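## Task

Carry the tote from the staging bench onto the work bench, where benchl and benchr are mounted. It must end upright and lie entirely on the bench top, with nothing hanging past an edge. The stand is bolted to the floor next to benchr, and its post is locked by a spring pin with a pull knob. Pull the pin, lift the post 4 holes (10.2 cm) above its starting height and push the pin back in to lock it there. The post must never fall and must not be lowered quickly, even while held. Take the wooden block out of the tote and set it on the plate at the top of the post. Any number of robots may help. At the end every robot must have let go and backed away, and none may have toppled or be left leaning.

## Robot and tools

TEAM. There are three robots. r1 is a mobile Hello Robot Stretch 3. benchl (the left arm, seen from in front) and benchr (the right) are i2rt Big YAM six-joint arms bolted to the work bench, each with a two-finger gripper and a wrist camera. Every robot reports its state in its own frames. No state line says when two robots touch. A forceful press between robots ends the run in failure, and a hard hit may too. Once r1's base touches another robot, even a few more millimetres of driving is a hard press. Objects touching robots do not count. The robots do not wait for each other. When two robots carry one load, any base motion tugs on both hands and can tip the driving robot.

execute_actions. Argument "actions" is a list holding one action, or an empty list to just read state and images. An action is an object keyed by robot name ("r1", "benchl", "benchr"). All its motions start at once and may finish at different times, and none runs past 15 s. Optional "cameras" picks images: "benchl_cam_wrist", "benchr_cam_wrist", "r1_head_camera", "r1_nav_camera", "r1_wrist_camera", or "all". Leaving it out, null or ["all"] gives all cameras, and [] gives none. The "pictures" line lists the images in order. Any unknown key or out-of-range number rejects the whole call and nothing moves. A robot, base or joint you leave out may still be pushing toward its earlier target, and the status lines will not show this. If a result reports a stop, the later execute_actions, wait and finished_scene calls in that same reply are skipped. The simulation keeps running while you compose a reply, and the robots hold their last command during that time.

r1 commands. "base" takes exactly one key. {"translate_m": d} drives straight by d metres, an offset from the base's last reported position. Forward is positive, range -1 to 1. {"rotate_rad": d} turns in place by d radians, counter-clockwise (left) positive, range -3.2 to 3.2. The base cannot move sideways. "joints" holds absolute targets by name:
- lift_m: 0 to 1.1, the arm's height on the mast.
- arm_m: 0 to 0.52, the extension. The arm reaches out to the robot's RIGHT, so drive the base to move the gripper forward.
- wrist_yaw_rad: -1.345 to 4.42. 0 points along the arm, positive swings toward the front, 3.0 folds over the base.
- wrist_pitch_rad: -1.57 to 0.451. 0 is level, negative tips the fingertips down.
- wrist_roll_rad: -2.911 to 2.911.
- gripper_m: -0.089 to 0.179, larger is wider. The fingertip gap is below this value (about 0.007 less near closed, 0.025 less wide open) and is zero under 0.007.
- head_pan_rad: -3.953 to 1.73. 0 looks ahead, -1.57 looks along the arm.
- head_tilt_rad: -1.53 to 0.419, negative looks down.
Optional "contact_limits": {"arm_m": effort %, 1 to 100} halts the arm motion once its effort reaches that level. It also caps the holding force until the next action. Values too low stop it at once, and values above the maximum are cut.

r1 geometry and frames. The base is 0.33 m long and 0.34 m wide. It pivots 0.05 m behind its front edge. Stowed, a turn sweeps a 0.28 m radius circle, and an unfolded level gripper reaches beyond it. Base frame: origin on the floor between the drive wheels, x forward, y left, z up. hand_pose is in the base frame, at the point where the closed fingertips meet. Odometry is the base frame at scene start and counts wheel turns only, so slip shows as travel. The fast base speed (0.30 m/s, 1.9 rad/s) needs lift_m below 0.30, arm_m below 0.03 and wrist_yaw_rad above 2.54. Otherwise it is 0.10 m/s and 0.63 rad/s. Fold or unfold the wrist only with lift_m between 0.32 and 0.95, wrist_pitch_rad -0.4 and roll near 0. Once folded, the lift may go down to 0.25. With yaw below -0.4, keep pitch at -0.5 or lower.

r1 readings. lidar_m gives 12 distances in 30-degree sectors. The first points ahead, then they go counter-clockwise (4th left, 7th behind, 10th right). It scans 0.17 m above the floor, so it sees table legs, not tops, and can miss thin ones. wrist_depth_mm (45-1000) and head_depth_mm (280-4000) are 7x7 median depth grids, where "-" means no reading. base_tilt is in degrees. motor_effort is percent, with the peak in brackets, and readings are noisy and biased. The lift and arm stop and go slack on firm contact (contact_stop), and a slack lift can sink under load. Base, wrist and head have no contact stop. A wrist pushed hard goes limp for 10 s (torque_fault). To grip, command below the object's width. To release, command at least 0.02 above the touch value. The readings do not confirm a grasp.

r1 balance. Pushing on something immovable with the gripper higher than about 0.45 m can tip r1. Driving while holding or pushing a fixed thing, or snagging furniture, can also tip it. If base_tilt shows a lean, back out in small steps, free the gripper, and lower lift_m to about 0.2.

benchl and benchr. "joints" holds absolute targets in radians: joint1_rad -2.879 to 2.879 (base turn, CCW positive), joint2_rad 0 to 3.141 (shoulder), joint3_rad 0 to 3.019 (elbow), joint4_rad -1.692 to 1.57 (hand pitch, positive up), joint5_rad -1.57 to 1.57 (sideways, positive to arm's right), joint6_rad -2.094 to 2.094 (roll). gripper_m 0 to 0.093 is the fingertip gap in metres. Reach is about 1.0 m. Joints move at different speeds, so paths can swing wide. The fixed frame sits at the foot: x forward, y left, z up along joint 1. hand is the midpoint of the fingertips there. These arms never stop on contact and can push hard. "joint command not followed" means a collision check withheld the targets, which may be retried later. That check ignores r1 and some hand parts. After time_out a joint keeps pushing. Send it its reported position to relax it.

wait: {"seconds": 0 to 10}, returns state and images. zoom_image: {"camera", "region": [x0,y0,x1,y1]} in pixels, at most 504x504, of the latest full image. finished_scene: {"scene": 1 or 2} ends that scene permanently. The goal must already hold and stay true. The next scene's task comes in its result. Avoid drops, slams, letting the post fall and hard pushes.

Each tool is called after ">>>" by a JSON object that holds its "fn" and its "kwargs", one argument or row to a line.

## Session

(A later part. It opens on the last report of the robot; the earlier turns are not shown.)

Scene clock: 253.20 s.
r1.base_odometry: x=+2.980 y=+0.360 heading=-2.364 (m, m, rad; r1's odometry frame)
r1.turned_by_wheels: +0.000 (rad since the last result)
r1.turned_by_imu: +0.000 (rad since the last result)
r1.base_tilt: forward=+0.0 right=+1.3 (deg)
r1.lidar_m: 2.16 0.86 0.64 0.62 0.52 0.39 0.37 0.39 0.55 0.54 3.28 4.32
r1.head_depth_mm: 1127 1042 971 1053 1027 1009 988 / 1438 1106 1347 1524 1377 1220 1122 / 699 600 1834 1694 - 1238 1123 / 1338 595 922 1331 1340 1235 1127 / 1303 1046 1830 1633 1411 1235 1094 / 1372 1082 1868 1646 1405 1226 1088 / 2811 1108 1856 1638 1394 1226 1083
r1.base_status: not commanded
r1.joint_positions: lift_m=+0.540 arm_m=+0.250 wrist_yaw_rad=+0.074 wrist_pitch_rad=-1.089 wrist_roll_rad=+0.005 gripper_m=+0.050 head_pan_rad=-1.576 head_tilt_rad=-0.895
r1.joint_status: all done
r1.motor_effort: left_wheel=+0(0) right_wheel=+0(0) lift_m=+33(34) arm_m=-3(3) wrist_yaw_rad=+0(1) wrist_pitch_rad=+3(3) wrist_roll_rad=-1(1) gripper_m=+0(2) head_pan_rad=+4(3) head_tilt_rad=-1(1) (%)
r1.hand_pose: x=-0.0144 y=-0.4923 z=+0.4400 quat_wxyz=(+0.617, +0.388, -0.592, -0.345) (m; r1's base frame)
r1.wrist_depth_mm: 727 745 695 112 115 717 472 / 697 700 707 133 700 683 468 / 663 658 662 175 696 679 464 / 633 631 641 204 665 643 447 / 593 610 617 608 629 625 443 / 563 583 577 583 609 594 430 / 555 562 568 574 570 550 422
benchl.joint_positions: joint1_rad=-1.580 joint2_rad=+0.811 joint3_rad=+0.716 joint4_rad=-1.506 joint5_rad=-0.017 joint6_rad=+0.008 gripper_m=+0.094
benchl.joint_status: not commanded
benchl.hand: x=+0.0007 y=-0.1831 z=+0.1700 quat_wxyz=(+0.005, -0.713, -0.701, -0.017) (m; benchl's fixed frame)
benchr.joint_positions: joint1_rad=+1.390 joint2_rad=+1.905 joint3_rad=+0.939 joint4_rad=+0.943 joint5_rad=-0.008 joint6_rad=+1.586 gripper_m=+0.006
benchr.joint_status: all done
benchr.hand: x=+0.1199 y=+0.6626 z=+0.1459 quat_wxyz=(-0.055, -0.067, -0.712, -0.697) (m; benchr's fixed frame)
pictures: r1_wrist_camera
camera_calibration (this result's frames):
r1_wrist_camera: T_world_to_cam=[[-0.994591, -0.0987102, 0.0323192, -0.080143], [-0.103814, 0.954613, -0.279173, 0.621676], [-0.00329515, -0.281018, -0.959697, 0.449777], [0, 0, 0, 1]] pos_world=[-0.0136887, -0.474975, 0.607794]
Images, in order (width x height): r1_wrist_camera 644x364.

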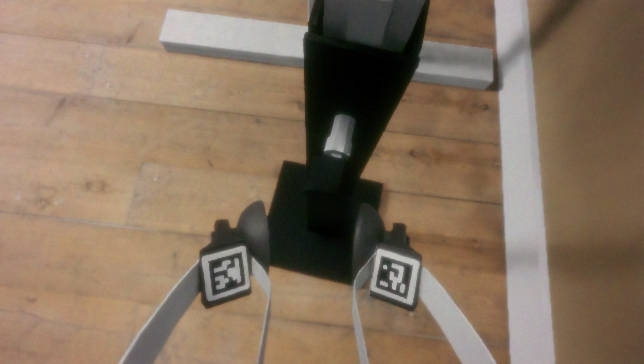

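>>> {"fn": "execute_actions", "kwargs": {
  "actions": [
    {"benchr":{"joints":{"joint2_rad":1.85}},"r1":{"joints":{"gripper_m":-0.02,"yaw":0}}}
  ],
  "cameras": []
}}

>>> {"fn": "execute_actions", "kwargs": {
  "actions": [
    {"benchr":{"joints":{"joint2_rad":1.83}}}
  ],
  "cameras": ["r1_wrist_camera"]
}}

>>> {"fn": "execute_actions", "kwargs": {
  "actions": [
    {"benchr":{"joints":{"joint2_rad":1.95}}}
  ],
  "cameras": ["r1_wrist_camera"]
}}


Scene clock: 254.60 s.
r1.base_odometry: x=+2.980 y=+0.360 heading=-2.364 (m, m, rad; r1's odometry frame)
r1.turned_by_wheels: +0.000 (rad since the last result)
r1.turned_by_imu: +0.000 (rad since the last result)
r1.base_tilt: forward=-0.1 right=+1.3 (deg)
r1.lidar_m: 2.15 0.85 0.64 0.62 0.51 0.38 0.37 0.39 0.55 0.54 3.27 4.34
r1.head_depth_mm: 1129 1035 971 1058 1029 1008 981 / 1447 1110 1341 1514 1374 1217 1120 / 701 601 1842 1669 - 1240 1124 / 1349 594 707 1335 1339 1229 1123 / 1292 1047 1817 1644 1404 1231 1092 / 1374 1079 1867 1640 1399 1222 1095 / 2810 1116 1853 1635 1393 1219 1080
r1.base_status: not commanded
r1.joint_positions: lift_m=+0.540 arm_m=+0.250 wrist_yaw_rad=+0.074 wrist_pitch_rad=-1.089 wrist_roll_rad=+0.005 gripper_m=+0.050 head_pan_rad=-1.576 head_tilt_rad=-0.895
r1.joint_status: not commanded
r1.motor_effort: left_wheel=+0(0) right_wheel=+0(0) lift_m=+34(34) arm_m=-3(3) wrist_yaw_rad=+1(1) wrist_pitch_rad=+3(3) wrist_roll_rad=-1(1) gripper_m=+1(1) head_pan_rad=+4(4) head_tilt_rad=-1(1) (%)
r1.hand_pose: x=-0.0144 y=-0.4923 z=+0.4400 quat_wxyz=(+0.617, +0.388, -0.592, -0.345) (m; r1's base frame)
r1.wrist_depth_mm: 732 731 693 112 114 727 480 / 688 688 712 134 678 681 473 / 659 662 679 174 682 683 453 / 627 629 643 210 672 651 447 / 607 601 604 600 628 609 436 / 572 573 579 593 607 592 429 / 555 546 562 560 583 556 418
benchl.joint_positions: joint1_rad=-1.580 joint2_rad=+0.811 joint3_rad=+0.716 joint4_rad=-1.506 joint5_rad=-0.017 joint6_rad=+0.008 gripper_m=+0.094
benchl.joint_status: not commanded
benchl.hand: x=+0.0007 y=-0.1831 z=+0.1700 quat_wxyz=(+0.005, -0.713, -0.701, -0.017) (m; benchl's fixed frame)
benchr.joint_positions: joint1_rad=+1.390 joint2_rad=+1.899 joint3_rad=+0.938 joint4_rad=+0.935 joint5_rad=-0.008 joint6_rad=+1.586 gripper_m=+0.006
benchr.joint_status: all done
benchr.hand: x=+0.1199 y=+0.6622 z=+0.1476 quat_wxyz=(-0.055, -0.067, -0.713, -0.696) (m; benchr's fixed frame)
pictures: r1_wrist_camera
camera_calibration (this result's frames):
r1_wrist_camera: T_world_to_cam=[[-0.994591, -0.0987103, 0.0323193, -0.0801431], [-0.103814, 0.954613, -0.279173, 0.621676], [-0.00329517, -0.281018, -0.959697, 0.449777], [0, 0, 0, 1]] pos_world=[-0.0136887, -0.474975, 0.607794]
Images, in order (width x height): r1_wrist_camera 644x364.

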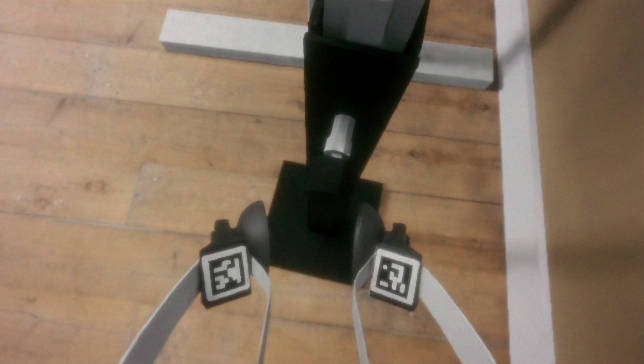

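Scene clock: 255.47 s.
r1.base_odometry: x=+2.980 y=+0.360 heading=-2.364 (m, m, rad; r1's odometry frame)
r1.turned_by_wheels: +0.000 (rad since the last result)
r1.turned_by_imu: +0.000 (rad since the last result)
r1.base_tilt: forward=+0.0 right=+1.3 (deg)
r1.lidar_m: 2.16 0.86 0.64 0.62 0.51 0.38 0.37 0.39 0.55 0.54 3.25 4.34
r1.head_depth_mm: 1127 1043 972 1054 1030 1005 984 / 1440 1110 1337 1514 1371 1219 1123 / 707 624 1849 1678 - 1240 1132 / 1393 609 704 1326 1340 1235 1119 / 1296 1085 1816 1649 1412 1234 1092 / 1381 1081 1854 1638 1399 1228 1085 / 2788 1111 1861 1617 1406 1216 1088
r1.base_status: not commanded
r1.joint_positions: lift_m=+0.540 arm_m=+0.250 wrist_yaw_rad=+0.074 wrist_pitch_rad=-1.089 wrist_roll_rad=+0.005 gripper_m=+0.050 head_pan_rad=-1.576 head_tilt_rad=-0.895
r1.joint_status: not commanded
r1.motor_effort: left_wheel=+0(0) right_wheel=+0(0) lift_m=+33(34) arm_m=-3(3) wrist_yaw_rad=+1(1) wrist_pitch_rad=+3(3) wrist_roll_rad=-2(2) gripper_m=+0(0) head_pan_rad=+4(4) head_tilt_rad=-1(1) (%)
r1.hand_pose: x=-0.0144 y=-0.4923 z=+0.4400 quat_wxyz=(+0.617, +0.388, -0.592, -0.345) (m; r1's base frame)
r1.wrist_depth_mm: 718 741 705 113 114 722 482 / 689 705 698 133 686 686 480 / 658 666 689 175 677 663 458 / 622 636 638 205 656 638 451 / 609 596 613 587 630 617 437 / 560 578 579 585 611 595 430 / 556 553 561 572 569 561 422
benchl.joint_positions: joint1_rad=-1.580 joint2_rad=+0.811 joint3_rad=+0.716 joint4_rad=-1.506 joint5_rad=-0.017 joint6_rad=+0.008 gripper_m=+0.094
benchl.joint_status: not commanded
benchl.hand: x=+0.0007 y=-0.1831 z=+0.1700 quat_wxyz=(+0.005, -0.713, -0.701, -0.017) (m; benchl's fixed frame)
benchr.joint_positions: joint1_rad=+1.390 joint2_rad=+1.926 joint3_rad=+0.938 joint4_rad=+0.950 joint5_rad=-0.008 joint6_rad=+1.586 gripper_m=+0.006
benchr.joint_status: all done
benchr.hand: x=+0.1199 y=+0.6626 z=+0.1336 quat_wxyz=(-0.054, -0.068, -0.717, -0.692) (m; benchr's fixed frame)
pictures: r1_wrist_camera
camera_calibration (this result's frames):
r1_wrist_camera: T_world_to_cam=[[-0.994591, -0.0987102, 0.0323193, -0.080143], [-0.103814, 0.954613, -0.279173, 0.621676], [-0.0032952, -0.281018, -0.959697, 0.449777], [0, 0, 0, 1]] pos_world=[-0.0136887, -0.474975, 0.607794]
Images, in order (width x height): r1_wrist_camera 644x364.

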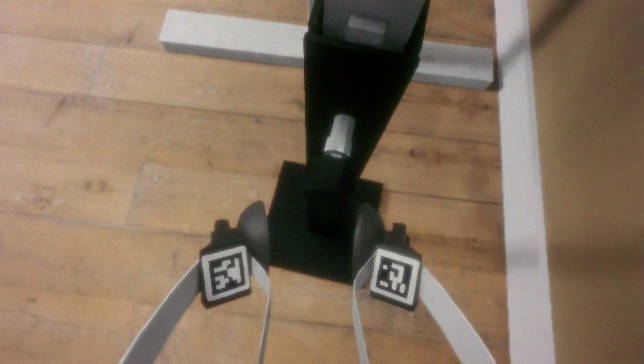

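>>> {"fn": "execute_actions", "kwargs": {
  "actions": [
    {"benchr":{"joints":{"joint2_rad":1.81,"joint3_rad":0.955,"joint4_rad":0.96}}}
  ],
  "cameras": ["r1_wrist_camera"]
}}

Scene clock: 256.63 s.
r1.base_odometry: x=+2.980 y=+0.360 heading=-2.364 (m, m, rad; r1's odometry frame)
r1.turned_by_wheels: +0.000 (rad since the last result)
r1.turned_by_imu: +0.000 (rad since the last result)
r1.base_tilt: forward=-0.1 right=+1.3 (deg)
r1.lidar_m: 2.16 0.86 0.64 0.62 0.51 0.38 0.37 0.39 0.55 0.54 3.26 4.35
r1.head_depth_mm: 1125 1037 972 1050 1030 1005 988 / 1435 1112 1337 1514 1382 1218 1117 / 708 609 1842 1688 - 1233 1126 / 1400 611 707 1324 1343 1234 1128 / 1297 1088 1823 1651 1405 1234 1087 / 1370 1080 1851 1644 1403 1221 1089 / 2815 1115 1846 1628 1404 1221 1086
r1.base_status: not commanded
r1.joint_positions: lift_m=+0.540 arm_m=+0.250 wrist_yaw_rad=+0.074 wrist_pitch_rad=-1.089 wrist_roll_rad=+0.005 gripper_m=+0.050 head_pan_rad=-1.576 head_tilt_rad=-0.895
r1.joint_status: not commanded
r1.motor_effort: left_wheel=+0(0) right_wheel=+0(0) lift_m=+34(34) arm_m=-3(3) wrist_yaw_rad=+1(1) wrist_pitch_rad=+3(3) wrist_roll_rad=-2(1) gripper_m=+0(0) head_pan_rad=+4(4) head_tilt_rad=-2(1) (%)
r1.hand_pose: x=-0.0144 y=-0.4923 z=+0.4400 quat_wxyz=(+0.617, +0.388, -0.592, -0.345) (m; r1's base frame)
r1.wrist_depth_mm: 738 730 702 113 114 696 479 / 690 697 694 134 687 698 469 / 651 663 668 175 676 686 460 / 627 638 644 212 658 629 447 / 599 597 621 596 616 628 435 / 570 582 579 592 609 596 425 / 548 557 556 558 574 547 414
benchl.joint_positions: joint1_rad=-1.580 joint2_rad=+0.811 joint3_rad=+0.716 joint4_rad=-1.506 joint5_rad=-0.017 joint6_rad=+0.008 gripper_m=+0.094
benchl.joint_status: not commanded
benchl.hand: x=+0.0007 y=-0.1831 z=+0.1700 quat_wxyz=(+0.005, -0.713, -0.701, -0.017) (m; benchl's fixed frame)
benchr.joint_positions: joint1_rad=+1.390 joint2_rad=+1.916 joint3_rad=+0.938 joint4_rad=+0.936 joint5_rad=-0.008 joint6_rad=+1.586 gripper_m=+0.006
benchr.joint_status: all done
benchr.hand: x=+0.1199 y=+0.6624 z=+0.1366 quat_wxyz=(-0.054, -0.068, -0.719, -0.690) (m; benchr's fixed frame)
pictures: r1_wrist_camera
camera_calibration (this result's frames):
r1_wrist_camera: T_world_to_cam=[[-0.994591, -0.0987099, 0.0323192, -0.0801429], [-0.103814, 0.954613, -0.279173, 0.621676], [-0.00329521, -0.281018, -0.959697, 0.449777], [0, 0, 0, 1]] pos_world=[-0.0136888, -0.474975, 0.607794]
Images, in order (width x height): r1_wrist_camera 644x364.

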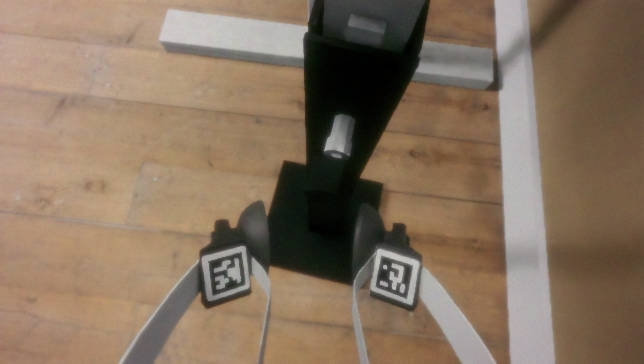

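>>> {"fn": "execute_actions", "kwargs": {
  "actions": [
    {"benchr":{"joints":{"joint4_rad":1.06}}}
  ],
  "cameras": ["r1_wrist_camera"]
}}

Scene clock: 258.80 s.
r1.base_odometry: x=+2.980 y=+0.360 heading=-2.364 (m, m, rad; r1's odometry frame)
r1.turned_by_wheels: +0.000 (rad since the last result)
r1.turned_by_imu: +0.000 (rad since the last result)
r1.base_tilt: forward=-0.1 right=+1.3 (deg)
r1.lidar_m: 2.15 0.85 0.64 0.62 0.52 0.39 0.37 0.39 0.55 0.54 3.25 4.35
r1.head_depth_mm: 1126 1036 974 1050 1030 1008 982 / 1445 1110 1345 1512 1375 1220 1121 / 710 609 1840 1685 - 1232 1127 / 1342 600 704 1325 1343 1233 1126 / 1298 1045 1816 1646 1408 1228 1092 / 1374 1079 1850 1632 1401 1223 1089 / 2805 1113 1843 1631 1393 1224 1085
r1.base_status: not commanded
r1.joint_positions: lift_m=+0.540 arm_m=+0.250 wrist_yaw_rad=+0.074 wrist_pitch_rad=-1.089 wrist_roll_rad=+0.005 gripper_m=+0.050 head_pan_rad=-1.576 head_tilt_rad=-0.895
r1.joint_status: not commanded
r1.motor_effort: left_wheel=+0(0) right_wheel=+0(0) lift_m=+34(33) arm_m=-3(3) wrist_yaw_rad=+0(0) wrist_pitch_rad=+3(3) wrist_roll_rad=-1(2) gripper_m=+0(3) head_pan_rad=+4(4) head_tilt_rad=-2(1) (%)
r1.hand_pose: x=-0.0144 y=-0.4923 z=+0.4400 quat_wxyz=(+0.617, +0.388, -0.592, -0.345) (m; r1's base frame)
r1.wrist_depth_mm: 723 714 686 113 114 695 483 / 686 697 705 134 688 692 470 / 657 666 679 174 665 659 460 / 625 637 634 211 657 651 450 / 592 599 617 607 636 610 442 / 579 581 576 585 604 590 429 / 552 559 559 560 570 559 419
benchl.joint_positions: joint1_rad=-1.580 joint2_rad=+0.811 joint3_rad=+0.716 joint4_rad=-1.506 joint5_rad=-0.017 joint6_rad=+0.008 gripper_m=+0.094
benchl.joint_status: not commanded
benchl.hand: x=+0.0007 y=-0.1831 z=+0.1700 quat_wxyz=(+0.005, -0.713, -0.701, -0.017) (m; benchl's fixed frame)
benchr.joint_positions: joint1_rad=+1.390 joint2_rad=+1.916 joint3_rad=+0.938 joint4_rad=+0.969 joint5_rad=-0.008 joint6_rad=+1.586 gripper_m=+0.006
benchr.joint_status: joint4_rad time_out (moved +0.034 of +0.124)
benchr.on_its_own: joint4_rad reads +0.969 and still pushes toward +1.060 since a time_out
benchr.hand: x=+0.1199 y=+0.6626 z=+0.1449 quat_wxyz=(-0.055, -0.067, -0.707, -0.702) (m; benchr's fixed frame)
pictures: r1_wrist_camera
camera_calibration (this result's frames):
r1_wrist_camera: T_world_to_cam=[[-0.994591, -0.0987102, 0.0323193, -0.0801431], [-0.103814, 0.954613, -0.279173, 0.621676], [-0.00329526, -0.281018, -0.959697, 0.449777], [0, 0, 0, 1]] pos_world=[-0.0136887, -0.474975, 0.607794]
Images, in order (width x height): r1_wrist_camera 644x364.

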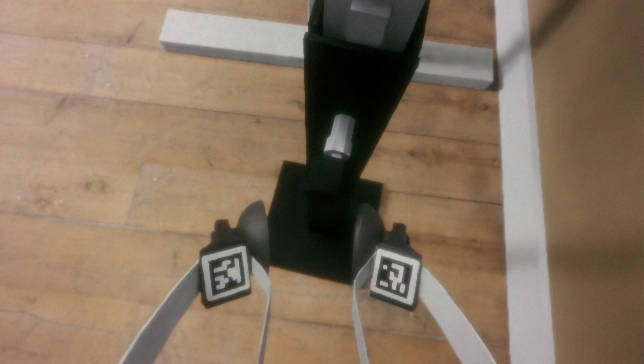

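>>> {"fn": "execute_actions", "kwargs": {
  "actions": [
    {"benchr":{"joints":{"joint2_rad":1.78}}}
  ],
  "cameras": ["r1_wrist_camera"]
}}

Scene clock: 259.77 s.
r1.base_odometry: x=+2.980 y=+0.360 heading=-2.364 (m, m, rad; r1's odometry frame)
r1.turned_by_wheels: +0.000 (rad since the last result)
r1.turned_by_imu: +0.000 (rad since the last result)
r1.base_tilt: forward=-0.1 right=+1.3 (deg)
r1.lidar_m: 2.15 0.85 0.64 0.62 0.51 0.39 0.37 0.39 0.55 0.54 3.28 4.36
r1.head_depth_mm: 1124 1038 973 1057 1032 1005 980 / 1438 1114 1344 1525 1375 1228 1119 / 702 602 1855 1683 - 1240 1125 / 1350 595 706 1328 1345 1233 1125 / 1294 1045 1828 1647 1406 1226 1094 / 1376 1082 1862 1647 1403 1226 1084 / 2855 1110 1853 1627 1395 1226 1083
r1.base_status: not commanded
r1.joint_positions: lift_m=+0.540 arm_m=+0.250 wrist_yaw_rad=+0.074 wrist_pitch_rad=-1.089 wrist_roll_rad=+0.005 gripper_m=+0.050 head_pan_rad=-1.576 head_tilt_rad=-0.895
r1.joint_status: not commanded
r1.motor_effort: left_wheel=+0(0) right_wheel=+0(0) lift_m=+34(34) arm_m=-3(3) wrist_yaw_rad=+0(0) wrist_pitch_rad=+3(3) wrist_roll_rad=-2(2) gripper_m=+0(1) head_pan_rad=+4(4) head_tilt_rad=-1(1) (%)
r1.hand_pose: x=-0.0144 y=-0.4923 z=+0.4400 quat_wxyz=(+0.617, +0.388, -0.592, -0.345) (m; r1's base frame)
r1.wrist_depth_mm: 738 755 701 113 115 727 482 / 702 695 705 134 680 686 463 / 649 658 672 175 679 674 455 / 610 631 640 211 659 649 447 / 591 606 618 600 634 622 434 / 581 575 582 576 603 591 430 / 551 553 557 565 567 558 420
benchl.joint_positions: joint1_rad=-1.580 joint2_rad=+0.811 joint3_rad=+0.716 joint4_rad=-1.506 joint5_rad=-0.017 joint6_rad=+0.008 gripper_m=+0.094
benchl.joint_status: not commanded
benchl.hand: x=+0.0007 y=-0.1831 z=+0.1700 quat_wxyz=(+0.005, -0.713, -0.701, -0.017) (m; benchl's fixed frame)
benchr.joint_positions: joint1_rad=+1.390 joint2_rad=+1.908 joint3_rad=+0.938 joint4_rad=+0.969 joint5_rad=-0.008 joint6_rad=+1.586 gripper_m=+0.006
benchr.joint_status: all done
benchr.on_its_own: joint4_rad reads +0.969 and still pushes toward +1.060 since a time_out
benchr.hand: x=+0.1199 y=+0.6625 z=+0.1501 quat_wxyz=(-0.055, -0.066, -0.704, -0.705) (m; benchr's fixed frame)
pictures: r1_wrist_camera
camera_calibration (this result's frames):
r1_wrist_camera: T_world_to_cam=[[-0.994591, -0.0987101, 0.0323193, -0.080143], [-0.103814, 0.954613, -0.279173, 0.621676], [-0.00329519, -0.281018, -0.959697, 0.449777], [0, 0, 0, 1]] pos_world=[-0.0136887, -0.474975, 0.607794]
Images, in order (width x height): r1_wrist_camera 644x364.

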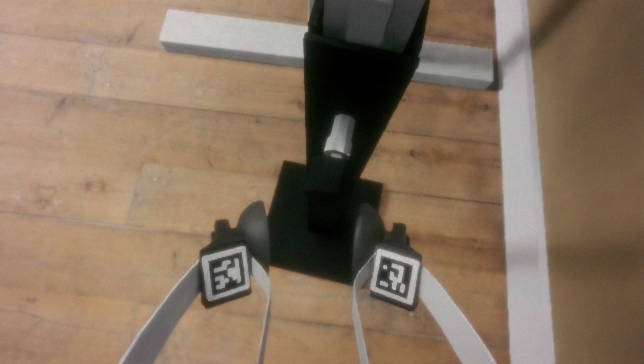

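>>> {"fn": "execute_actions", "kwargs": {
  "actions": [
    {"benchr":{"joints":{"joint2_rad":1.74}}}
  ],
  "cameras": ["r1_wrist_camera"]
}}

Scene clock: 261.73 s.
r1.base_odometry: x=+2.980 y=+0.360 heading=-2.364 (m, m, rad; r1's odometry frame)
r1.turned_by_wheels: +0.000 (rad since the last result)
r1.turned_by_imu: +0.000 (rad since the last result)
r1.base_tilt: forward=-0.1 right=+1.3 (deg)
r1.lidar_m: 2.16 0.86 0.64 0.62 0.51 0.38 0.37 0.39 0.55 0.54 3.26 4.35
r1.head_depth_mm: 1128 1040 970 1060 1027 1006 982 / 1434 1109 1349 1514 1380 1219 1118 / 701 592 1839 1668 - 1239 1122 / 1342 585 922 1325 1346 1232 1124 / 1292 1050 1833 1641 1411 1232 1096 / 1377 1074 1869 1648 1406 1224 1093 / 2815 1114 1856 1642 1405 1220 1082
r1.base_status: not commanded
r1.joint_positions: lift_m=+0.540 arm_m=+0.250 wrist_yaw_rad=+0.074 wrist_pitch_rad=-1.089 wrist_roll_rad=+0.005 gripper_m=+0.050 head_pan_rad=-1.576 head_tilt_rad=-0.895
r1.joint_status: not commanded
r1.motor_effort: left_wheel=+0(0) right_wheel=+0(0) lift_m=+34(34) arm_m=-3(3) wrist_yaw_rad=+1(1) wrist_pitch_rad=+3(3) wrist_roll_rad=-1(2) gripper_m=+1(1) head_pan_rad=+4(4) head_tilt_rad=-1(2) (%)
r1.hand_pose: x=-0.0144 y=-0.4923 z=+0.4400 quat_wxyz=(+0.617, +0.388, -0.592, -0.345) (m; r1's base frame)
r1.wrist_depth_mm: 728 742 696 113 114 732 489 / 696 688 690 134 693 691 469 / 655 653 681 167 671 686 454 / 624 634 632 319 642 642 451 / 601 601 614 608 632 617 437 / 579 575 591 596 602 604 430 / 540 559 568 561 573 554 420
benchl.joint_positions: joint1_rad=-1.580 joint2_rad=+0.811 joint3_rad=+0.716 joint4_rad=-1.506 joint5_rad=-0.017 joint6_rad=+0.008 gripper_m=+0.094
benchl.joint_status: not commanded
benchl.hand: x=+0.0007 y=-0.1831 z=+0.1700 quat_wxyz=(+0.005, -0.713, -0.701, -0.017) (m; benchl's fixed frame)
benchr.joint_positions: joint1_rad=+1.390 joint2_rad=+1.895 joint3_rad=+0.937 joint4_rad=+0.965 joint5_rad=-0.008 joint6_rad=+1.586 gripper_m=+0.006
benchr.joint_status: joint2_rad time_out (moved -0.013 of -0.168)
benchr.on_its_own: joint2_rad reads +1.895 and still pushes toward +1.740 since a time_out; joint4_rad reads +0.965 and still pushes toward +1.060 since a time_out
benchr.hand: x=+0.1198 y=+0.6617 z=+0.1568 quat_wxyz=(-0.056, -0.066, -0.702, -0.707) (m; benchr's fixed frame)
pictures: r1_wrist_camera
camera_calibration (this result's frames):
r1_wrist_camera: T_world_to_cam=[[-0.994591, -0.0987102, 0.0323193, -0.080143], [-0.103814, 0.954613, -0.279173, 0.621676], [-0.0032952, -0.281018, -0.959697, 0.449777], [0, 0, 0, 1]] pos_world=[-0.0136887, -0.474975, 0.607794]
Images, in order (width x height): r1_wrist_camera 644x364.

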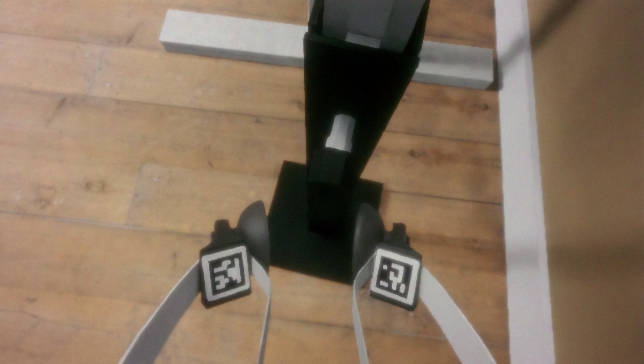

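Locked. Relax, release, withdraw.

>>> {"fn": "execute_actions", "kwargs": {
  "actions": [
    {"benchr":{"joints":{"joint2_rad":1.91,"joint4_rad":0.97,"joint3_rad":0.94}},"r1":{"joints":{"arm_m":0.0}}}
  ],
  "cameras": []
}}

>>> {"fn": "execute_actions", "kwargs": {
  "actions": [
    {"benchr":{"joints":{"gripper_m":0.035}}}
  ],
  "cameras": []
}}

>>> {"fn": "execute_actions", "kwargs": {
  "actions": [
    {"benchr":{"joints":{"joint2_rad":1.78,"joint3_rad":0.80,"joint4_rad":0.96}}}
  ],
  "cameras": []
}}

>>> {"fn": "execute_actions", "kwargs": {
  "actions": [
    {"benchr":{"joints":{"joint2_rad":1.62,"joint3_rad":0.69,"joint4_rad":0.92}}}
  ],
  "cameras": []
}}

>>> {"fn": "execute_actions", "kwargs": {
  "actions": [
    {"benchr":{"joints":{"joint2_rad":1.0,"joint3_rad":0.9,"joint4_rad":0.3,"joint1_rad":0,"joint6_rad":0}}}
  ],
  "cameras": []
}}

>>> {"fn": "execute_actions", "kwargs": {
  "actions": [
    {"benchr":{"joints":{"joint4_rad":-1.45,"gripper_m":0.093}}}
  ]
}}

Scene clock: 265.83 s.
r1.base_odometry: x=+2.980 y=+0.360 heading=-2.364 (m, m, rad; r1's odometry frame)
r1.turned_by_wheels: +0.000 (rad since the last result)
r1.turned_by_imu: +0.000 (rad since the last result)
r1.base_tilt: forward=+0.0 right=+1.3 (deg)
r1.lidar_m: 2.16 0.86 0.64 0.62 0.52 0.38 0.37 0.39 0.55 0.54 3.26 4.32
r1.head_depth_mm: 1119 1038 972 1052 1031 1007 983 / 1443 1107 1342 1514 1369 1235 1108 / 699 596 1837 1668 1426 1269 - / 1339 589 703 1332 1343 1266 - / 1297 1045 1834 1651 1417 1229 1102 / 1375 1083 1875 1641 1406 1226 1089 / 2803 1112 1857 1629 1400 1220 1085
r1.base_status: not commanded
r1.joint_positions: lift_m=+0.540 arm_m=+0.001 wrist_yaw_rad=+0.074 wrist_pitch_rad=-1.089 wrist_roll_rad=+0.003 gripper_m=+0.050 head_pan_rad=-1.576 head_tilt_rad=-0.895
r1.joint_status: all done
joint sent to its limit — the command would take r1.arm_m past its lower limit, so that joint was sent only as far as its limit.
r1.motor_effort: left_wheel=+0(0) right_wheel=+0(0) lift_m=+33(33) arm_m=-3(3) wrist_yaw_rad=+0(1) wrist_pitch_rad=+3(3) wrist_roll_rad=-1(2) gripper_m=+0(1) head_pan_rad=+4(4) head_tilt_rad=-1(1) (%)
r1.hand_pose: x=-0.0144 y=-0.2434 z=+0.4400 quat_wxyz=(+0.617, +0.388, -0.591, -0.345) (m; r1's base frame)
r1.wrist_depth_mm: 718 734 742 738 770 707 461 / 685 712 702 691 729 691 456 / 660 663 677 664 686 650 445 / 631 640 638 653 649 634 435 / 602 598 627 610 620 617 429 / 572 583 578 583 611 597 416 / 552 559 555 - - 545 410
benchl.joint_positions: joint1_rad=-1.580 joint2_rad=+0.811 joint3_rad=+0.716 joint4_rad=-1.506 joint5_rad=-0.017 joint6_rad=+0.008 gripper_m=+0.094
benchl.joint_status: not commanded
benchl.hand: x=+0.0007 y=-0.1831 z=+0.1700 quat_wxyz=(+0.005, -0.713, -0.701, -0.017) (m; benchl's fixed frame)
benchr.joint_positions: joint1_rad=+1.390 joint2_rad=+1.901 joint3_rad=+0.935 joint4_rad=+0.952 joint5_rad=-0.008 joint6_rad=+1.586 gripper_m=+0.006
benchr.joint_status: all done
benchr.hand: x=+0.1198 y=+0.6615 z=+0.1492 quat_wxyz=(-0.055, -0.067, -0.709, -0.700) (m; benchr's fixed frame)
pictures: none
No camera images: the call's "cameras" was empty. Leave "cameras" out to get every camera's image.

Scene clock: 266.37 s.
r1.base_odometry: x=+2.980 y=+0.360 heading=-2.364 (m, m, rad; r1's odometry frame)
r1.turned_by_wheels: +0.000 (rad since the last result)
r1.turned_by_imu: +0.000 (rad since the last result)
r1.base_tilt: forward=+0.0 right=+1.3 (deg)
r1.lidar_m: 2.15 0.86 0.64 0.62 0.51 0.39 0.37 0.39 0.55 0.54 3.27 4.34
r1.head_depth_mm: 1130 1042 975 1054 1028 1009 986 / 1436 1110 1345 1518 1368 1231 1116 / 698 594 1856 1665 1419 1258 - / 1345 581 923 1334 1346 1266 - / 1293 1049 1833 1643 1412 1226 1090 / 1375 1082 1852 1635 1397 1226 1085 / 2822 1117 1855 1638 1396 1221 1086
r1.base_status: not commanded
r1.joint_positions: lift_m=+0.540 arm_m=+0.001 wrist_yaw_rad=+0.074 wrist_pitch_rad=-1.089 wrist_roll_rad=+0.003 gripper_m=+0.050 head_pan_rad=-1.576 head_tilt_rad=-0.895
r1.joint_status: not commanded
r1.motor_effort: left_wheel=+0(0) right_wheel=+0(0) lift_m=+34(34) arm_m=-4(3) wrist_yaw_rad=+0(0) wrist_pitch_rad=+3(3) wrist_roll_rad=-1(1) gripper_m=+0(1) head_pan_rad=+4(4) head_tilt_rad=-1(1) (%)
r1.hand_pose: x=-0.0144 y=-0.2434 z=+0.4400 quat_wxyz=(+0.617, +0.388, -0.591, -0.345) (m; r1's base frame)
r1.wrist_depth_mm: 716 735 763 754 754 707 477 / 694 709 700 698 735 696 458 / 648 655 665 655 701 660 447 / 629 636 647 641 643 640 437 / 589 612 626 623 627 625 425 / 574 586 581 598 606 590 416 / 560 554 561 - - 537 413
benchl.joint_positions: joint1_rad=-1.580 joint2_rad=+0.811 joint3_rad=+0.716 joint4_rad=-1.506 joint5_rad=-0.017 joint6_rad=+0.008 gripper_m=+0.094
benchl.joint_status: not commanded
benchl.hand: x=+0.0007 y=-0.1831 z=+0.1700 quat_wxyz=(+0.005, -0.713, -0.701, -0.017) (m; benchl's fixed frame)
benchr.joint_positions: joint1_rad=+1.390 joint2_rad=+1.901 joint3_rad=+0.935 joint4_rad=+0.955 joint5_rad=-0.008 joint6_rad=+1.581 gripper_m=+0.035
benchr.joint_status: all done
benchr.hand: x=+0.1198 y=+0.6615 z=+0.1499 quat_wxyz=(-0.057, -0.065, -0.708, -0.701) (m; benchr's fixed frame)
pictures: none
No camera images: the call's "cameras" was empty. Leave "cameras" out to get every camera's image.

Scene clock: 267.27 s.
r1.base_odometry: x=+2.980 y=+0.360 heading=-2.364 (m, m, rad; r1's odometry frame)
r1.turned_by_wheels: +0.000 (rad since the last result)
r1.turned_by_imu: +0.000 (rad since the last result)
r1.base_tilt: forward=+0.0 right=+1.3 (deg)
r1.lidar_m: 2.16 0.85 0.64 0.62 0.52 0.39 0.37 0.39 0.55 0.54 3.27 4.35
r1.head_depth_mm: 1127 1040 974 1049 1027 1003 984 / 1435 1115 1342 1524 1372 1238 1113 / 719 595 1868 1676 1420 1262 - / 1342 590 923 1335 1344 1267 - / 1299 1050 1836 1654 1415 1230 1092 / 1374 1082 1853 1627 1403 1224 1088 / 2815 1112 1860 1632 1390 1221 1083
r1.base_status: not commanded
r1.joint_positions: lift_m=+0.540 arm_m=+0.001 wrist_yaw_rad=+0.074 wrist_pitch_rad=-1.089 wrist_roll_rad=+0.003 gripper_m=+0.050 head_pan_rad=-1.576 head_tilt_rad=-0.895
r1.joint_status: not commanded
r1.motor_effort: left_wheel=+0(0) right_wheel=+0(0) lift_m=+34(34) arm_m=-3(3) wrist_yaw_rad=+0(0) wrist_pitch_rad=+3(3) wrist_roll_rad=-1(1) gripper_m=+0(1) head_pan_rad=+4(4) head_tilt_rad=-1(1) (%)
r1.hand_pose: x=-0.0144 y=-0.2434 z=+0.4400 quat_wxyz=(+0.617, +0.388, -0.591, -0.345) (m; r1's base frame)
r1.wrist_depth_mm: 728 758 765 733 764 712 472 / 685 702 719 697 728 670 454 / 653 657 671 662 693 643 453 / 631 634 638 643 645 638 439 / 605 592 617 620 632 615 435 / 569 588 565 593 605 596 422 / 548 560 563 - - 537 413
benchl.joint_positions: joint1_rad=-1.580 joint2_rad=+0.811 joint3_rad=+0.716 joint4_rad=-1.506 joint5_rad=-0.017 joint6_rad=+0.008 gripper_m=+0.094
benchl.joint_status: not commanded
benchl.hand: x=+0.0007 y=-0.1831 z=+0.1700 quat_wxyz=(+0.005, -0.713, -0.701, -0.017) (m; benchl's fixed frame)
benchr.joint_positions: joint1_rad=+1.390 joint2_rad=+1.787 joint3_rad=+0.810 joint4_rad=+0.952 joint5_rad=-0.008 joint6_rad=+1.581 gripper_m=+0.035
benchr.joint_status: all done
benchr.hand: x=+0.1120 y=+0.6190 z=+0.1628 quat_wxyz=(-0.057, -0.065, -0.713, -0.696) (m; benchr's fixed frame)
pictures: none
No camera images: the call's "cameras" was empty. Leave "cameras" out to get every camera's image.

Scene clock: 268.30 s.
r1.base_odometry: x=+2.980 y=+0.360 heading=-2.364 (m, m, rad; r1's odometry frame)
r1.turned_by_wheels: +0.000 (rad since the last result)
r1.turned_by_imu: +0.000 (rad since the last result)
r1.base_tilt: forward=-0.1 right=+1.3 (deg)
r1.lidar_m: 2.16 0.85 0.64 0.62 0.51 0.39 0.37 0.39 0.55 0.54 3.26 4.34
r1.head_depth_mm: 1128 1040 972 1051 1034 1008 982 / 1438 1111 1342 1511 1372 1230 1108 / 719 596 1857 1673 1411 1260 - / 1336 590 921 1328 1346 1271 - / 1302 1049 1824 1654 1408 1228 1091 / 1375 1076 1858 1638 1402 1222 1089 / 2817 1117 1854 1633 1398 1222 1087
r1.base_status: not commanded
r1.joint_positions: lift_m=+0.540 arm_m=+0.001 wrist_yaw_rad=+0.074 wrist_pitch_rad=-1.089 wrist_roll_rad=+0.003 gripper_m=+0.050 head_pan_rad=-1.576 head_tilt_rad=-0.895
r1.joint_status: not commanded
r1.motor_effort: left_wheel=+0(0) right_wheel=+0(0) lift_m=+33(33) arm_m=-3(3) wrist_yaw_rad=+0(0) wrist_pitch_rad=+3(3) wrist_roll_rad=-1(1) gripper_m=-1(0) head_pan_rad=+4(4) head_tilt_rad=-1(1) (%)
r1.hand_pose: x=-0.0144 y=-0.2434 z=+0.4400 quat_wxyz=(+0.617, +0.388, -0.591, -0.345) (m; r1's base frame)
r1.wrist_depth_mm: 733 727 739 762 779 709 468 / 678 696 703 706 721 690 468 / 657 657 676 665 689 670 446 / 627 636 644 646 665 640 438 / 610 608 615 620 612 604 422 / 572 580 575 593 614 584 413 / 548 552 557 - - 529 411
benchl.joint_positions: joint1_rad=-1.580 joint2_rad=+0.811 joint3_rad=+0.716 joint4_rad=-1.506 joint5_rad=-0.017 joint6_rad=+0.008 gripper_m=+0.094
benchl.joint_status: not commanded
benchl.hand: x=+0.0007 y=-0.1831 z=+0.1700 quat_wxyz=(+0.005, -0.713, -0.701, -0.017) (m; benchl's fixed frame)
benchr.joint_positions: joint1_rad=+1.390 joint2_rad=+1.614 joint3_rad=+0.697 joint4_rad=+0.923 joint5_rad=-0.008 joint6_rad=+1.580 gripper_m=+0.035
benchr.joint_status: all done
benchr.hand: x=+0.1040 y=+0.5749 z=+0.2040 quat_wxyz=(-0.058, -0.064, -0.702, -0.707) (m; benchr's fixed frame)
pictures: none
No camera images: the call's "cameras" was empty. Leave "cameras" out to get every camera's image.

Scene clock: 270.47 s.
r1.base_odometry: x=+2.980 y=+0.360 heading=-2.364 (m, m, rad; r1's odometry frame)
r1.turned_by_wheels: +0.000 (rad since the last result)
r1.turned_by_imu: +0.000 (rad since the last result)
r1.base_tilt: forward=+0.0 right=+1.4 (deg)
r1.lidar_m: 2.16 0.86 0.64 0.62 0.51 0.38 0.37 0.39 0.55 0.54 3.24 4.34
r1.head_depth_mm: 1131 1037 975 1053 1030 1013 986 / 1438 1109 1343 1520 1372 1232 1114 / 1080 596 1845 1672 1416 1252 - / 1478 591 926 1329 1339 1274 - / 1304 1045 1827 1638 1406 1233 1091 / 1375 1083 1868 1629 1403 1226 1086 / 2815 1117 1851 1629 1388 1222 1080
r1.base_status: not commanded
r1.joint_positions: lift_m=+0.540 arm_m=+0.001 wrist_yaw_rad=+0.074 wrist_pitch_rad=-1.089 wrist_roll_rad=+0.003 gripper_m=+0.050 head_pan_rad=-1.576 head_tilt_rad=-0.895
r1.joint_status: not commanded
r1.motor_effort: left_wheel=+0(0) right_wheel=+0(0) lift_m=+34(33) arm_m=-3(3) wrist_yaw_rad=+0(0) wrist_pitch_rad=+3(3) wrist_roll_rad=-1(1) gripper_m=+1(0) head_pan_rad=+4(4) head_tilt_rad=-1(1) (%)
r1.hand_pose: x=-0.0144 y=-0.2434 z=+0.4400 quat_wxyz=(+0.617, +0.388, -0.591, -0.345) (m; r1's base frame)
r1.wrist_depth_mm: 722 722 743 745 762 727 469 / 709 699 706 712 717 684 465 / 658 649 664 674 697 654 451 / 632 630 650 642 652 637 435 / 593 598 615 619 627 615 430 / 576 587 573 593 603 589 420 / 549 548 572 - - 537 408
benchl.joint_positions: joint1_rad=-1.580 joint2_rad=+0.811 joint3_rad=+0.716 joint4_rad=-1.506 joint5_rad=-0.017 joint6_rad=+0.008 gripper_m=+0.094
benchl.joint_status: not commanded
benchl.hand: x=+0.0007 y=-0.1831 z=+0.1700 quat_wxyz=(+0.005, -0.713, -0.701, -0.017) (m; benchl's fixed frame)
benchr.joint_positions: joint1_rad=-0.001 joint2_rad=+0.993 joint3_rad=+0.872 joint4_rad=+0.307 joint5_rad=-0.007 joint6_rad=+0.011 gripper_m=+0.035
benchr.joint_status: all done
benchr.hand: x=+0.4928 y=+0.0005 z=+0.4842 quat_wxyz=(-0.770, -0.001, -0.638, -0.006) (m; benchr's fixed frame)
pictures: none
No camera images: the call's "cameras" was empty. Leave "cameras" out to get every camera's image.

Scene clock: 272.40 s.
r1.base_odometry: x=+2.980 y=+0.360 heading=-2.364 (m, m, rad; r1's odometry frame)
r1.turned_by_wheels: +0.000 (rad since the last result)
r1.turned_by_imu: +0.000 (rad since the last result)
r1.base_tilt: forward=-0.1 right=+1.3 (deg)
r1.lidar_m: 2.15 0.86 0.64 0.62 0.51 0.39 0.37 0.39 0.55 0.54 3.27 4.34
r1.head_depth_mm: 1122 1041 971 1054 1026 1006 985 / 1441 1104 1338 1520 1368 1235 1108 / 1083 596 1848 1669 1409 1257 - / 1480 592 924 1329 1345 1272 - / 1304 1048 1832 1664 1407 1231 1090 / 1375 1080 1856 1630 1400 1232 1087 / 2783 1120 1853 1639 1398 1217 1087
r1.base_status: not commanded
r1.joint_positions: lift_m=+0.540 arm_m=+0.001 wrist_yaw_rad=+0.074 wrist_pitch_rad=-1.089 wrist_roll_rad=+0.003 gripper_m=+0.050 head_pan_rad=-1.576 head_tilt_rad=-0.895
r1.joint_status: not commanded
r1.motor_effort: left_wheel=+0(0) right_wheel=+0(0) lift_m=+34(33) arm_m=-3(3) wrist_yaw_rad=+0(0) wrist_pitch_rad=+3(3) wrist_roll_rad=-1(1) gripper_m=+1(2) head_pan_rad=+4(4) head_tilt_rad=-1(1) (%)
r1.hand_pose: x=-0.0144 y=-0.2434 z=+0.4400 quat_wxyz=(+0.617, +0.388, -0.591, -0.345) (m; r1's base frame)
r1.wrist_depth_mm: 730 725 752 757 776 695 467 / 704 687 716 698 735 685 458 / 657 662 671 670 687 660 447 / 625 626 633 650 658 631 436 / 599 608 613 614 638 620 427 / 571 572 578 592 607 589 416 / 547 548 563 - - 550 407
benchl.joint_positions: joint1_rad=-1.580 joint2_rad=+0.811 joint3_rad=+0.716 joint4_rad=-1.506 joint5_rad=-0.017 joint6_rad=+0.008 gripper_m=+0.094
benchl.joint_status: not commanded
benchl.hand: x=+0.0007 y=-0.1831 z=+0.1700 quat_wxyz=(+0.005, -0.713, -0.701, -0.017) (m; benchl's fixed frame)
benchr.joint_positions: joint1_rad=-0.001 joint2_rad=+0.993 joint3_rad=+0.872 joint4_rad=-1.443 joint5_rad=-0.007 joint6_rad=+0.010 gripper_m=+0.093
benchr.joint_status: all done
benchr.hand: x=+0.2527 y=+0.0006 z=+0.1930 quat_wxyz=(-0.004, -0.005, -1.000, -0.004) (m; benchr's fixed frame)
pictures: benchl_cam_wrist, benchr_cam_wrist, r1_head_camera (sideways: a quarter turn clockwise sets it upright), r1_nav_camera (sideways: a quarter turn counterclockwise sets it upright), r1_wrist_camera
camera_calibration (this result's frames):
benchl_cam_wrist: T_world_to_cam=[[-0.999872, 0.0121038, -0.0104386, 0.00262119], [0.003234, 0.792791, 0.609485, 0.043827], [0.0156527, 0.609373, -0.792729, 0.373532], [0, 0, 0, 1]] pos_world=[-0.00336766, -0.262398, 0.269425]
benchr_cam_wrist: T_world_to_cam=[[-0.00854338, -0.999948, -0.00554825, 0.00414057], [-0.818008, 0.00379743, 0.575194, 0.10145], [-0.575143, 0.00945262, -0.817998, 0.425326], [0, 0, 0, 1]] pos_world=[0.327646, -0.000265336, 0.289586]
r1_head_camera: T_world_to_cam=[[-0.0181761, 0.779267, -0.626429, 0.832581], [0.998622, -0.0166988, -0.0497484, 0.0630919], [-0.0492279, -0.62647, -0.777889, 0.965077], [0, 0, 0, 1]] pos_world=[-0.000363197, -0.0431574, 1.27541]
r1_nav_camera: T_world_to_cam=[[-0.0504858, -0.793441, 0.60655, -0.739826], [-0.998452, 0.0542871, -0.0120914, 0.0709057], [-0.023334, -0.606221, -0.794954, 0.99139], [0, 0, 0, 1]] pos_world=[0.0565784, 0.0101443, 1.23771]
r1_wrist_camera: T_world_to_cam=[[-0.9944, -0.100372, 0.0330639, -0.0562763], [-0.105618, 0.954386, -0.279272, 0.384036], [-0.00352476, -0.281201, -0.959643, 0.519664], [0, 0, 0, 1]] pos_world=[-0.0135682, -0.226037, 0.607803]
Images, in order (width x height): benchl_cam_wrist 504x504, benchr_cam_wrist 504x504, r1_head_camera 896x504, r1_nav_camera 672x504, r1_wrist_camera 644x364.

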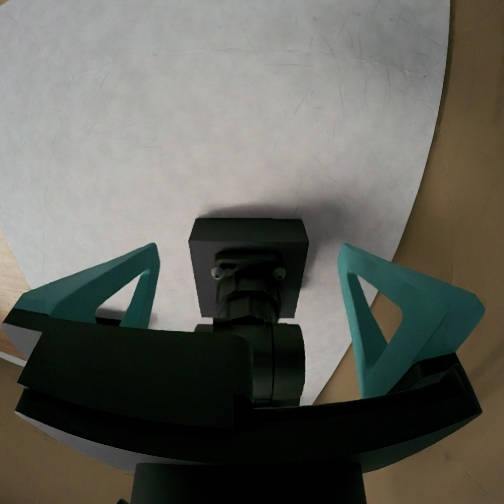

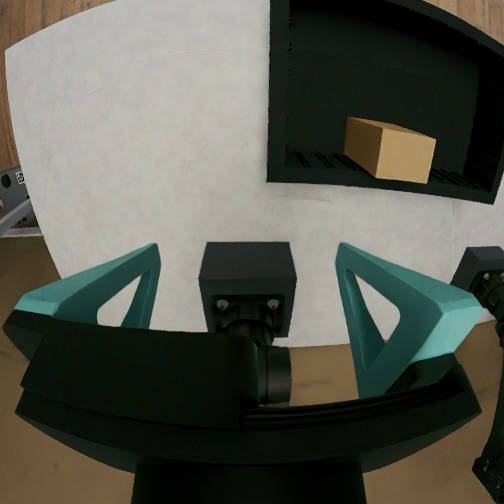

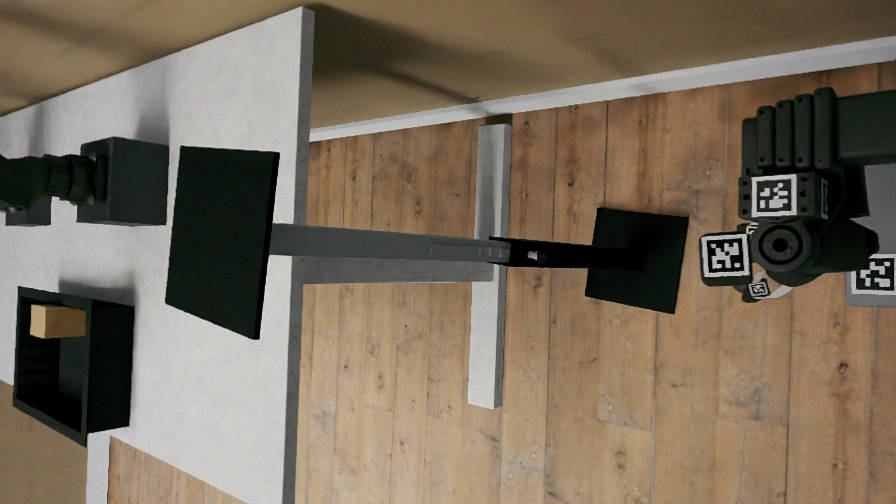

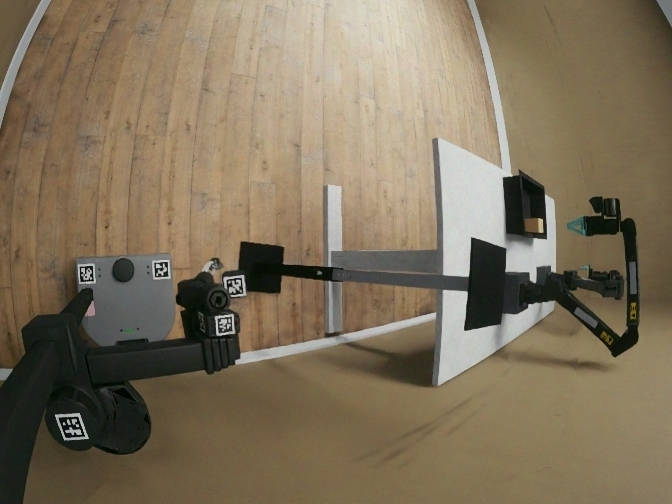

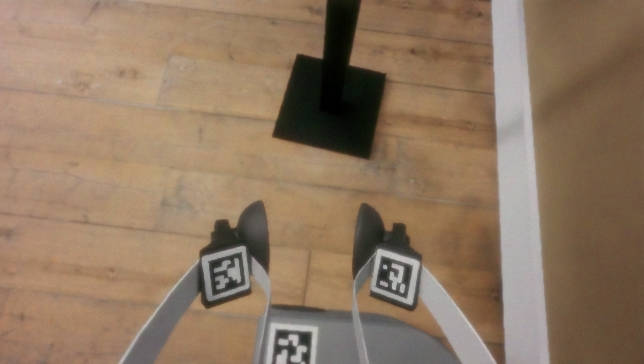

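>>> {"fn": "execute_actions", "kwargs": {
  "actions": [
    {"benchr":{"joints":{"joint1_rad":-0.5,"joint2_rad":1.27,"joint3_rad":0.94,"joint4_rad":-1.22,"joint6_rad":-0.5}},"r1":{"base":{"translate_m":0.1}}}
  ],
  "cameras": ["benchr_cam_wrist","r1_head_camera"]
}}

Scene clock: 275.43 s.
r1.base_odometry: x=+2.909 y=+0.290 heading=-2.364 (m, m, rad; r1's odometry frame)
r1.turned_by_wheels: +0.000 (rad since the last result)
r1.turned_by_imu: +0.000 (rad since the last result)
r1.base_tilt: forward=+0.0 right=+1.3 (deg)
r1.lidar_m: 2.14 0.85 0.64 0.62 0.65 0.49 0.47 0.50 0.70 0.56 3.25 4.24
r1.head_depth_mm: 1368 1120 1199 1339 1312 1202 1086 / 1084 599 1686 1639 1419 1245 1111 / 1482 596 930 1427 1355 1263 - / 1346 1094 1170 1613 1415 1270 - / 1411 1093 1869 1649 1405 1226 1096 / 2694 1086 1866 1640 1396 1222 1090 / 2824 2456 1962 1630 1398 1223 1084
r1.base_status: done
r1.joint_positions: lift_m=+0.540 arm_m=+0.001 wrist_yaw_rad=+0.074 wrist_pitch_rad=-1.089 wrist_roll_rad=+0.003 gripper_m=+0.050 head_pan_rad=-1.576 head_tilt_rad=-0.895
r1.joint_status: not commanded
r1.motor_effort: left_wheel=+0(5) right_wheel=+0(4) lift_m=+33(33) arm_m=-3(3) wrist_yaw_rad=+0(0) wrist_pitch_rad=+3(3) wrist_roll_rad=-1(1) gripper_m=+0(2) head_pan_rad=+4(4) head_tilt_rad=-1(2) (%)
r1.hand_pose: x=-0.0144 y=-0.2434 z=+0.4400 quat_wxyz=(+0.617, +0.388, -0.591, -0.345) (m; r1's base frame)
r1.wrist_depth_mm: 723 722 769 760 765 776 597 / 693 698 712 710 701 730 593 / 661 657 685 672 674 694 574 / 622 625 645 646 640 659 558 / 605 614 614 615 627 637 543 / 584 574 574 601 593 600 518 / 540 558 560 - - 584 503
benchl.joint_positions: joint1_rad=-1.580 joint2_rad=+0.811 joint3_rad=+0.716 joint4_rad=-1.506 joint5_rad=-0.017 joint6_rad=+0.008 gripper_m=+0.094
benchl.joint_status: not commanded
benchl.hand: x=+0.0007 y=-0.1831 z=+0.1700 quat_wxyz=(+0.005, -0.713, -0.701, -0.017) (m; benchl's fixed frame)
benchr.joint_positions: joint1_rad=-0.501 joint2_rad=+1.278 joint3_rad=+0.892 joint4_rad=-1.226 joint5_rad=-0.007 joint6_rad=-0.489 gripper_m=+0.093
benchr.joint_status: all done
benchr.hand: x=+0.2820 y=-0.1537 z=+0.1234 quat_wxyz=(+0.016, -0.006, -1.000, -0.013) (m; benchr's fixed frame)
pictures: benchr_cam_wrist, r1_head_camera (sideways: a quarter turn clockwise sets it upright)
camera_calibration (this result's frames):
benchr_cam_wrist: T_world_to_cam=[[-0.0106221, -0.999654, -0.0240516, -0.147415], [-0.794323, -0.00617522, 0.607464, 0.153866], [-0.607403, 0.0255573, -0.793983, 0.395243], [0, 0, 0, 1]] pos_world=[0.360725, -0.156516, 0.216802]
r1_head_camera: T_world_to_cam=[[-0.0181761, 0.779267, -0.626429, 0.832581], [0.998622, -0.0166988, -0.0497484, 0.0630919], [-0.0492279, -0.62647, -0.777889, 0.965077], [0, 0, 0, 1]] pos_world=[-0.000363197, -0.0431574, 1.27541]
Images, in order (width x height): benchr_cam_wrist 504x504, r1_head_camera 896x504.

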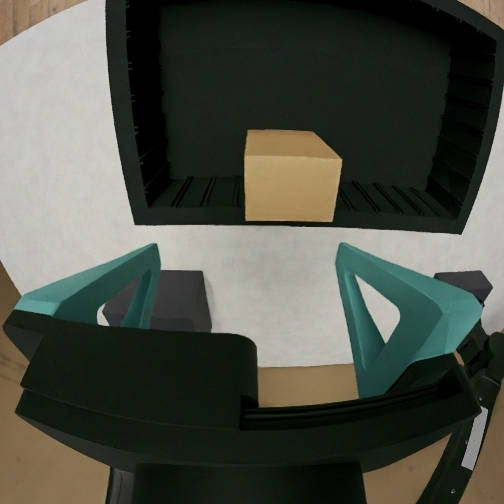

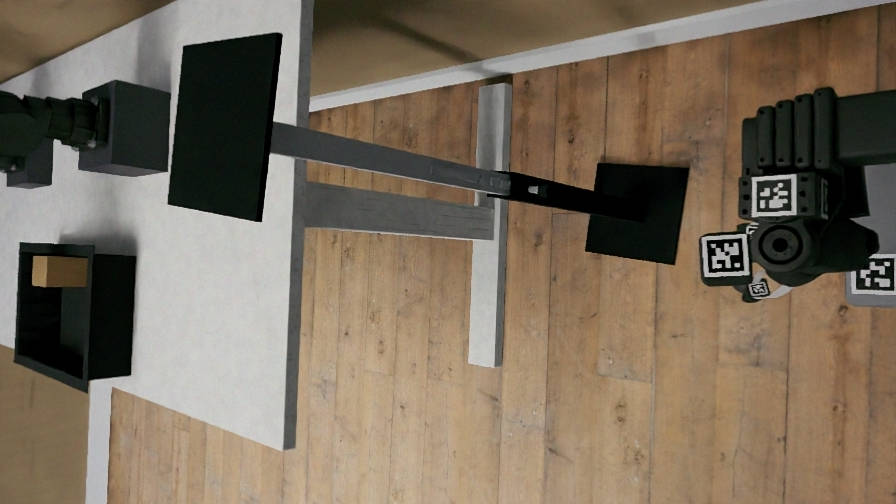

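>>> {"fn": "execute_actions", "kwargs": {
  "actions": [
    {"benchr":{"joints":{"joint1_rad":-0.61,"joint2_rad":1.42,"joint3_rad":0.84,"joint4_rad":-0.95,"joint6_rad":-0.62}}}
  ],
  "cameras": ["benchr_cam_wrist"]
}}

>>> {"fn": "execute_actions", "kwargs": {
  "actions": [
    {"benchr":{"joints":{"joint2_rad":1.545,"joint3_rad":0.74,"joint4_rad":-0.74}}}
  ],
  "cameras": ["benchr_cam_wrist"]
}}

Scene clock: 279.57 s.
r1.base_odometry: x=+2.909 y=+0.290 heading=-2.364 (m, m, rad; r1's odometry frame)
r1.turned_by_wheels: +0.000 (rad since the last result)
r1.turned_by_imu: +0.000 (rad since the last result)
r1.base_tilt: forward=+0.0 right=+1.3 (deg)
r1.lidar_m: 2.14 0.85 0.64 0.62 0.65 0.49 0.47 0.50 0.70 0.56 3.28 4.25
r1.head_depth_mm: 1376 1120 1203 1328 1313 1200 1089 / 1082 601 1683 1640 1418 1239 1113 / 1482 596 927 1427 1362 1257 - / 1337 1095 1170 1609 1408 1270 - / 1425 1084 1870 1639 1404 1224 1087 / 2674 1078 1860 1640 1403 1224 1091 / 2797 2466 1966 1625 1394 1221 1084
r1.base_status: not commanded
r1.joint_positions: lift_m=+0.540 arm_m=+0.001 wrist_yaw_rad=+0.074 wrist_pitch_rad=-1.089 wrist_roll_rad=+0.003 gripper_m=+0.050 head_pan_rad=-1.576 head_tilt_rad=-0.895
r1.joint_status: not commanded
r1.motor_effort: left_wheel=+0(0) right_wheel=+0(0) lift_m=+34(33) arm_m=-3(3) wrist_yaw_rad=+0(0) wrist_pitch_rad=+3(3) wrist_roll_rad=-1(1) gripper_m=+1(2) head_pan_rad=+4(4) head_tilt_rad=-1(1) (%)
r1.hand_pose: x=-0.0144 y=-0.2434 z=+0.4400 quat_wxyz=(+0.617, +0.388, -0.591, -0.345) (m; r1's base frame)
r1.wrist_depth_mm: 734 727 741 764 761 780 604 / 696 699 709 708 709 740 583 / 659 670 664 664 685 691 573 / 624 632 634 654 647 661 558 / 597 609 627 630 624 640 544 / 584 577 572 585 602 600 517 / 548 552 564 - - 579 498
benchl.joint_positions: joint1_rad=-1.580 joint2_rad=+0.811 joint3_rad=+0.716 joint4_rad=-1.506 joint5_rad=-0.017 joint6_rad=+0.008 gripper_m=+0.094
benchl.joint_status: not commanded
benchl.hand: x=+0.0007 y=-0.1831 z=+0.1700 quat_wxyz=(+0.005, -0.713, -0.701, -0.017) (m; benchl's fixed frame)
benchr.joint_positions: joint1_rad=-0.615 joint2_rad=+1.426 joint3_rad=+0.845 joint4_rad=-0.958 joint5_rad=-0.007 joint6_rad=-0.609 gripper_m=+0.093
benchr.joint_status: all done
benchr.hand: x=+0.2957 y=-0.2078 z=+0.0598 quat_wxyz=(-0.015, -0.003, -1.000, +0.006) (m; benchr's fixed frame)
pictures: benchr_cam_wrist
camera_calibration (this result's frames):
benchr_cam_wrist: T_world_to_cam=[[-0.00336459, -0.999896, 0.0139992, -0.207344], [-0.830846, 0.0105857, 0.556401, 0.220343], [-0.556492, -0.00975915, -0.830796, 0.33426], [0, 0, 0, 1]] pos_world=[0.368387, -0.206393, 0.158006]
Images, in order (width x height): benchr_cam_wrist 504x504.

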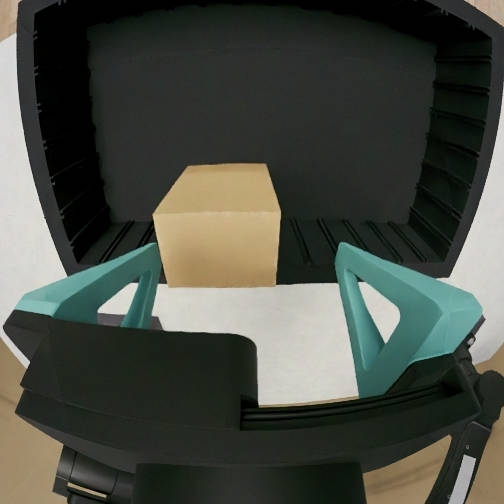

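Scene clock: 280.70 s.
r1.base_odometry: x=+2.909 y=+0.290 heading=-2.364 (m, m, rad; r1's odometry frame)
r1.turned_by_wheels: +0.000 (rad since the last result)
r1.turned_by_imu: +0.000 (rad since the last result)
r1.base_tilt: forward=-0.1 right=+1.3 (deg)
r1.lidar_m: 2.14 0.85 0.64 0.62 0.65 0.49 0.47 0.50 0.70 0.56 3.24 4.27
r1.head_depth_mm: 1373 1124 1199 1337 1304 1204 1090 / 1082 602 1683 1635 1430 1246 1114 / 1487 596 927 1424 1348 1261 - / 1347 1095 1169 1615 1410 1270 - / 1391 1083 1886 1650 1404 1228 1089 / 2684 1079 1877 1642 1399 1229 1087 / 2813 2453 1949 1634 1393 1222 1086
r1.base_status: not commanded
r1.joint_positions: lift_m=+0.540 arm_m=+0.001 wrist_yaw_rad=+0.074 wrist_pitch_rad=-1.089 wrist_roll_rad=+0.003 gripper_m=+0.050 head_pan_rad=-1.576 head_tilt_rad=-0.895
r1.joint_status: not commanded
r1.motor_effort: left_wheel=+0(0) right_wheel=+0(0) lift_m=+34(34) arm_m=-3(3) wrist_yaw_rad=+0(0) wrist_pitch_rad=+3(3) wrist_roll_rad=-1(1) gripper_m=+0(0) head_pan_rad=+4(4) head_tilt_rad=-1(1) (%)
r1.hand_pose: x=-0.0144 y=-0.2434 z=+0.4400 quat_wxyz=(+0.617, +0.388, -0.591, -0.345) (m; r1's base frame)
r1.wrist_depth_mm: 721 740 744 749 755 753 605 / 701 705 703 706 719 736 592 / 644 671 663 686 694 689 575 / 627 641 634 641 658 678 553 / 602 615 616 621 622 641 540 / 581 574 574 582 600 604 518 / 548 548 562 - - 594 512
benchl.joint_positions: joint1_rad=-1.580 joint2_rad=+0.811 joint3_rad=+0.716 joint4_rad=-1.506 joint5_rad=-0.017 joint6_rad=+0.008 gripper_m=+0.094
benchl.joint_status: not commanded
benchl.hand: x=+0.0007 y=-0.1831 z=+0.1700 quat_wxyz=(+0.005, -0.713, -0.701, -0.017) (m; benchl's fixed frame)
benchr.joint_positions: joint1_rad=-0.594 joint2_rad=+1.477 joint3_rad=+0.783 joint4_rad=-0.761 joint5_rad=-0.041 joint6_rad=-0.611 gripper_m=+0.093
benchr.joint_status: all done
benchr.hand: x=+0.3153 y=-0.2049 z=+0.0255 quat_wxyz=(-0.059, +0.009, -0.998, +0.016) (m; benchr's fixed frame)
pictures: benchr_cam_wrist
camera_calibration (this result's frames):
benchr_cam_wrist: T_world_to_cam=[[0.0191288, -0.99922, 0.034542, -0.211396], [-0.877041, -0.000182382, 0.480416, 0.26993], [-0.480035, -0.0394845, -0.87636, 0.287694], [0, 0, 0, 1]] pos_world=[0.378887, -0.199823, 0.129747]
Images, in order (width x height): benchr_cam_wrist 504x504.

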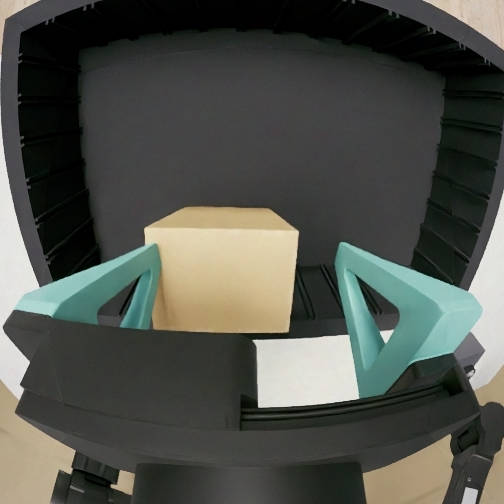

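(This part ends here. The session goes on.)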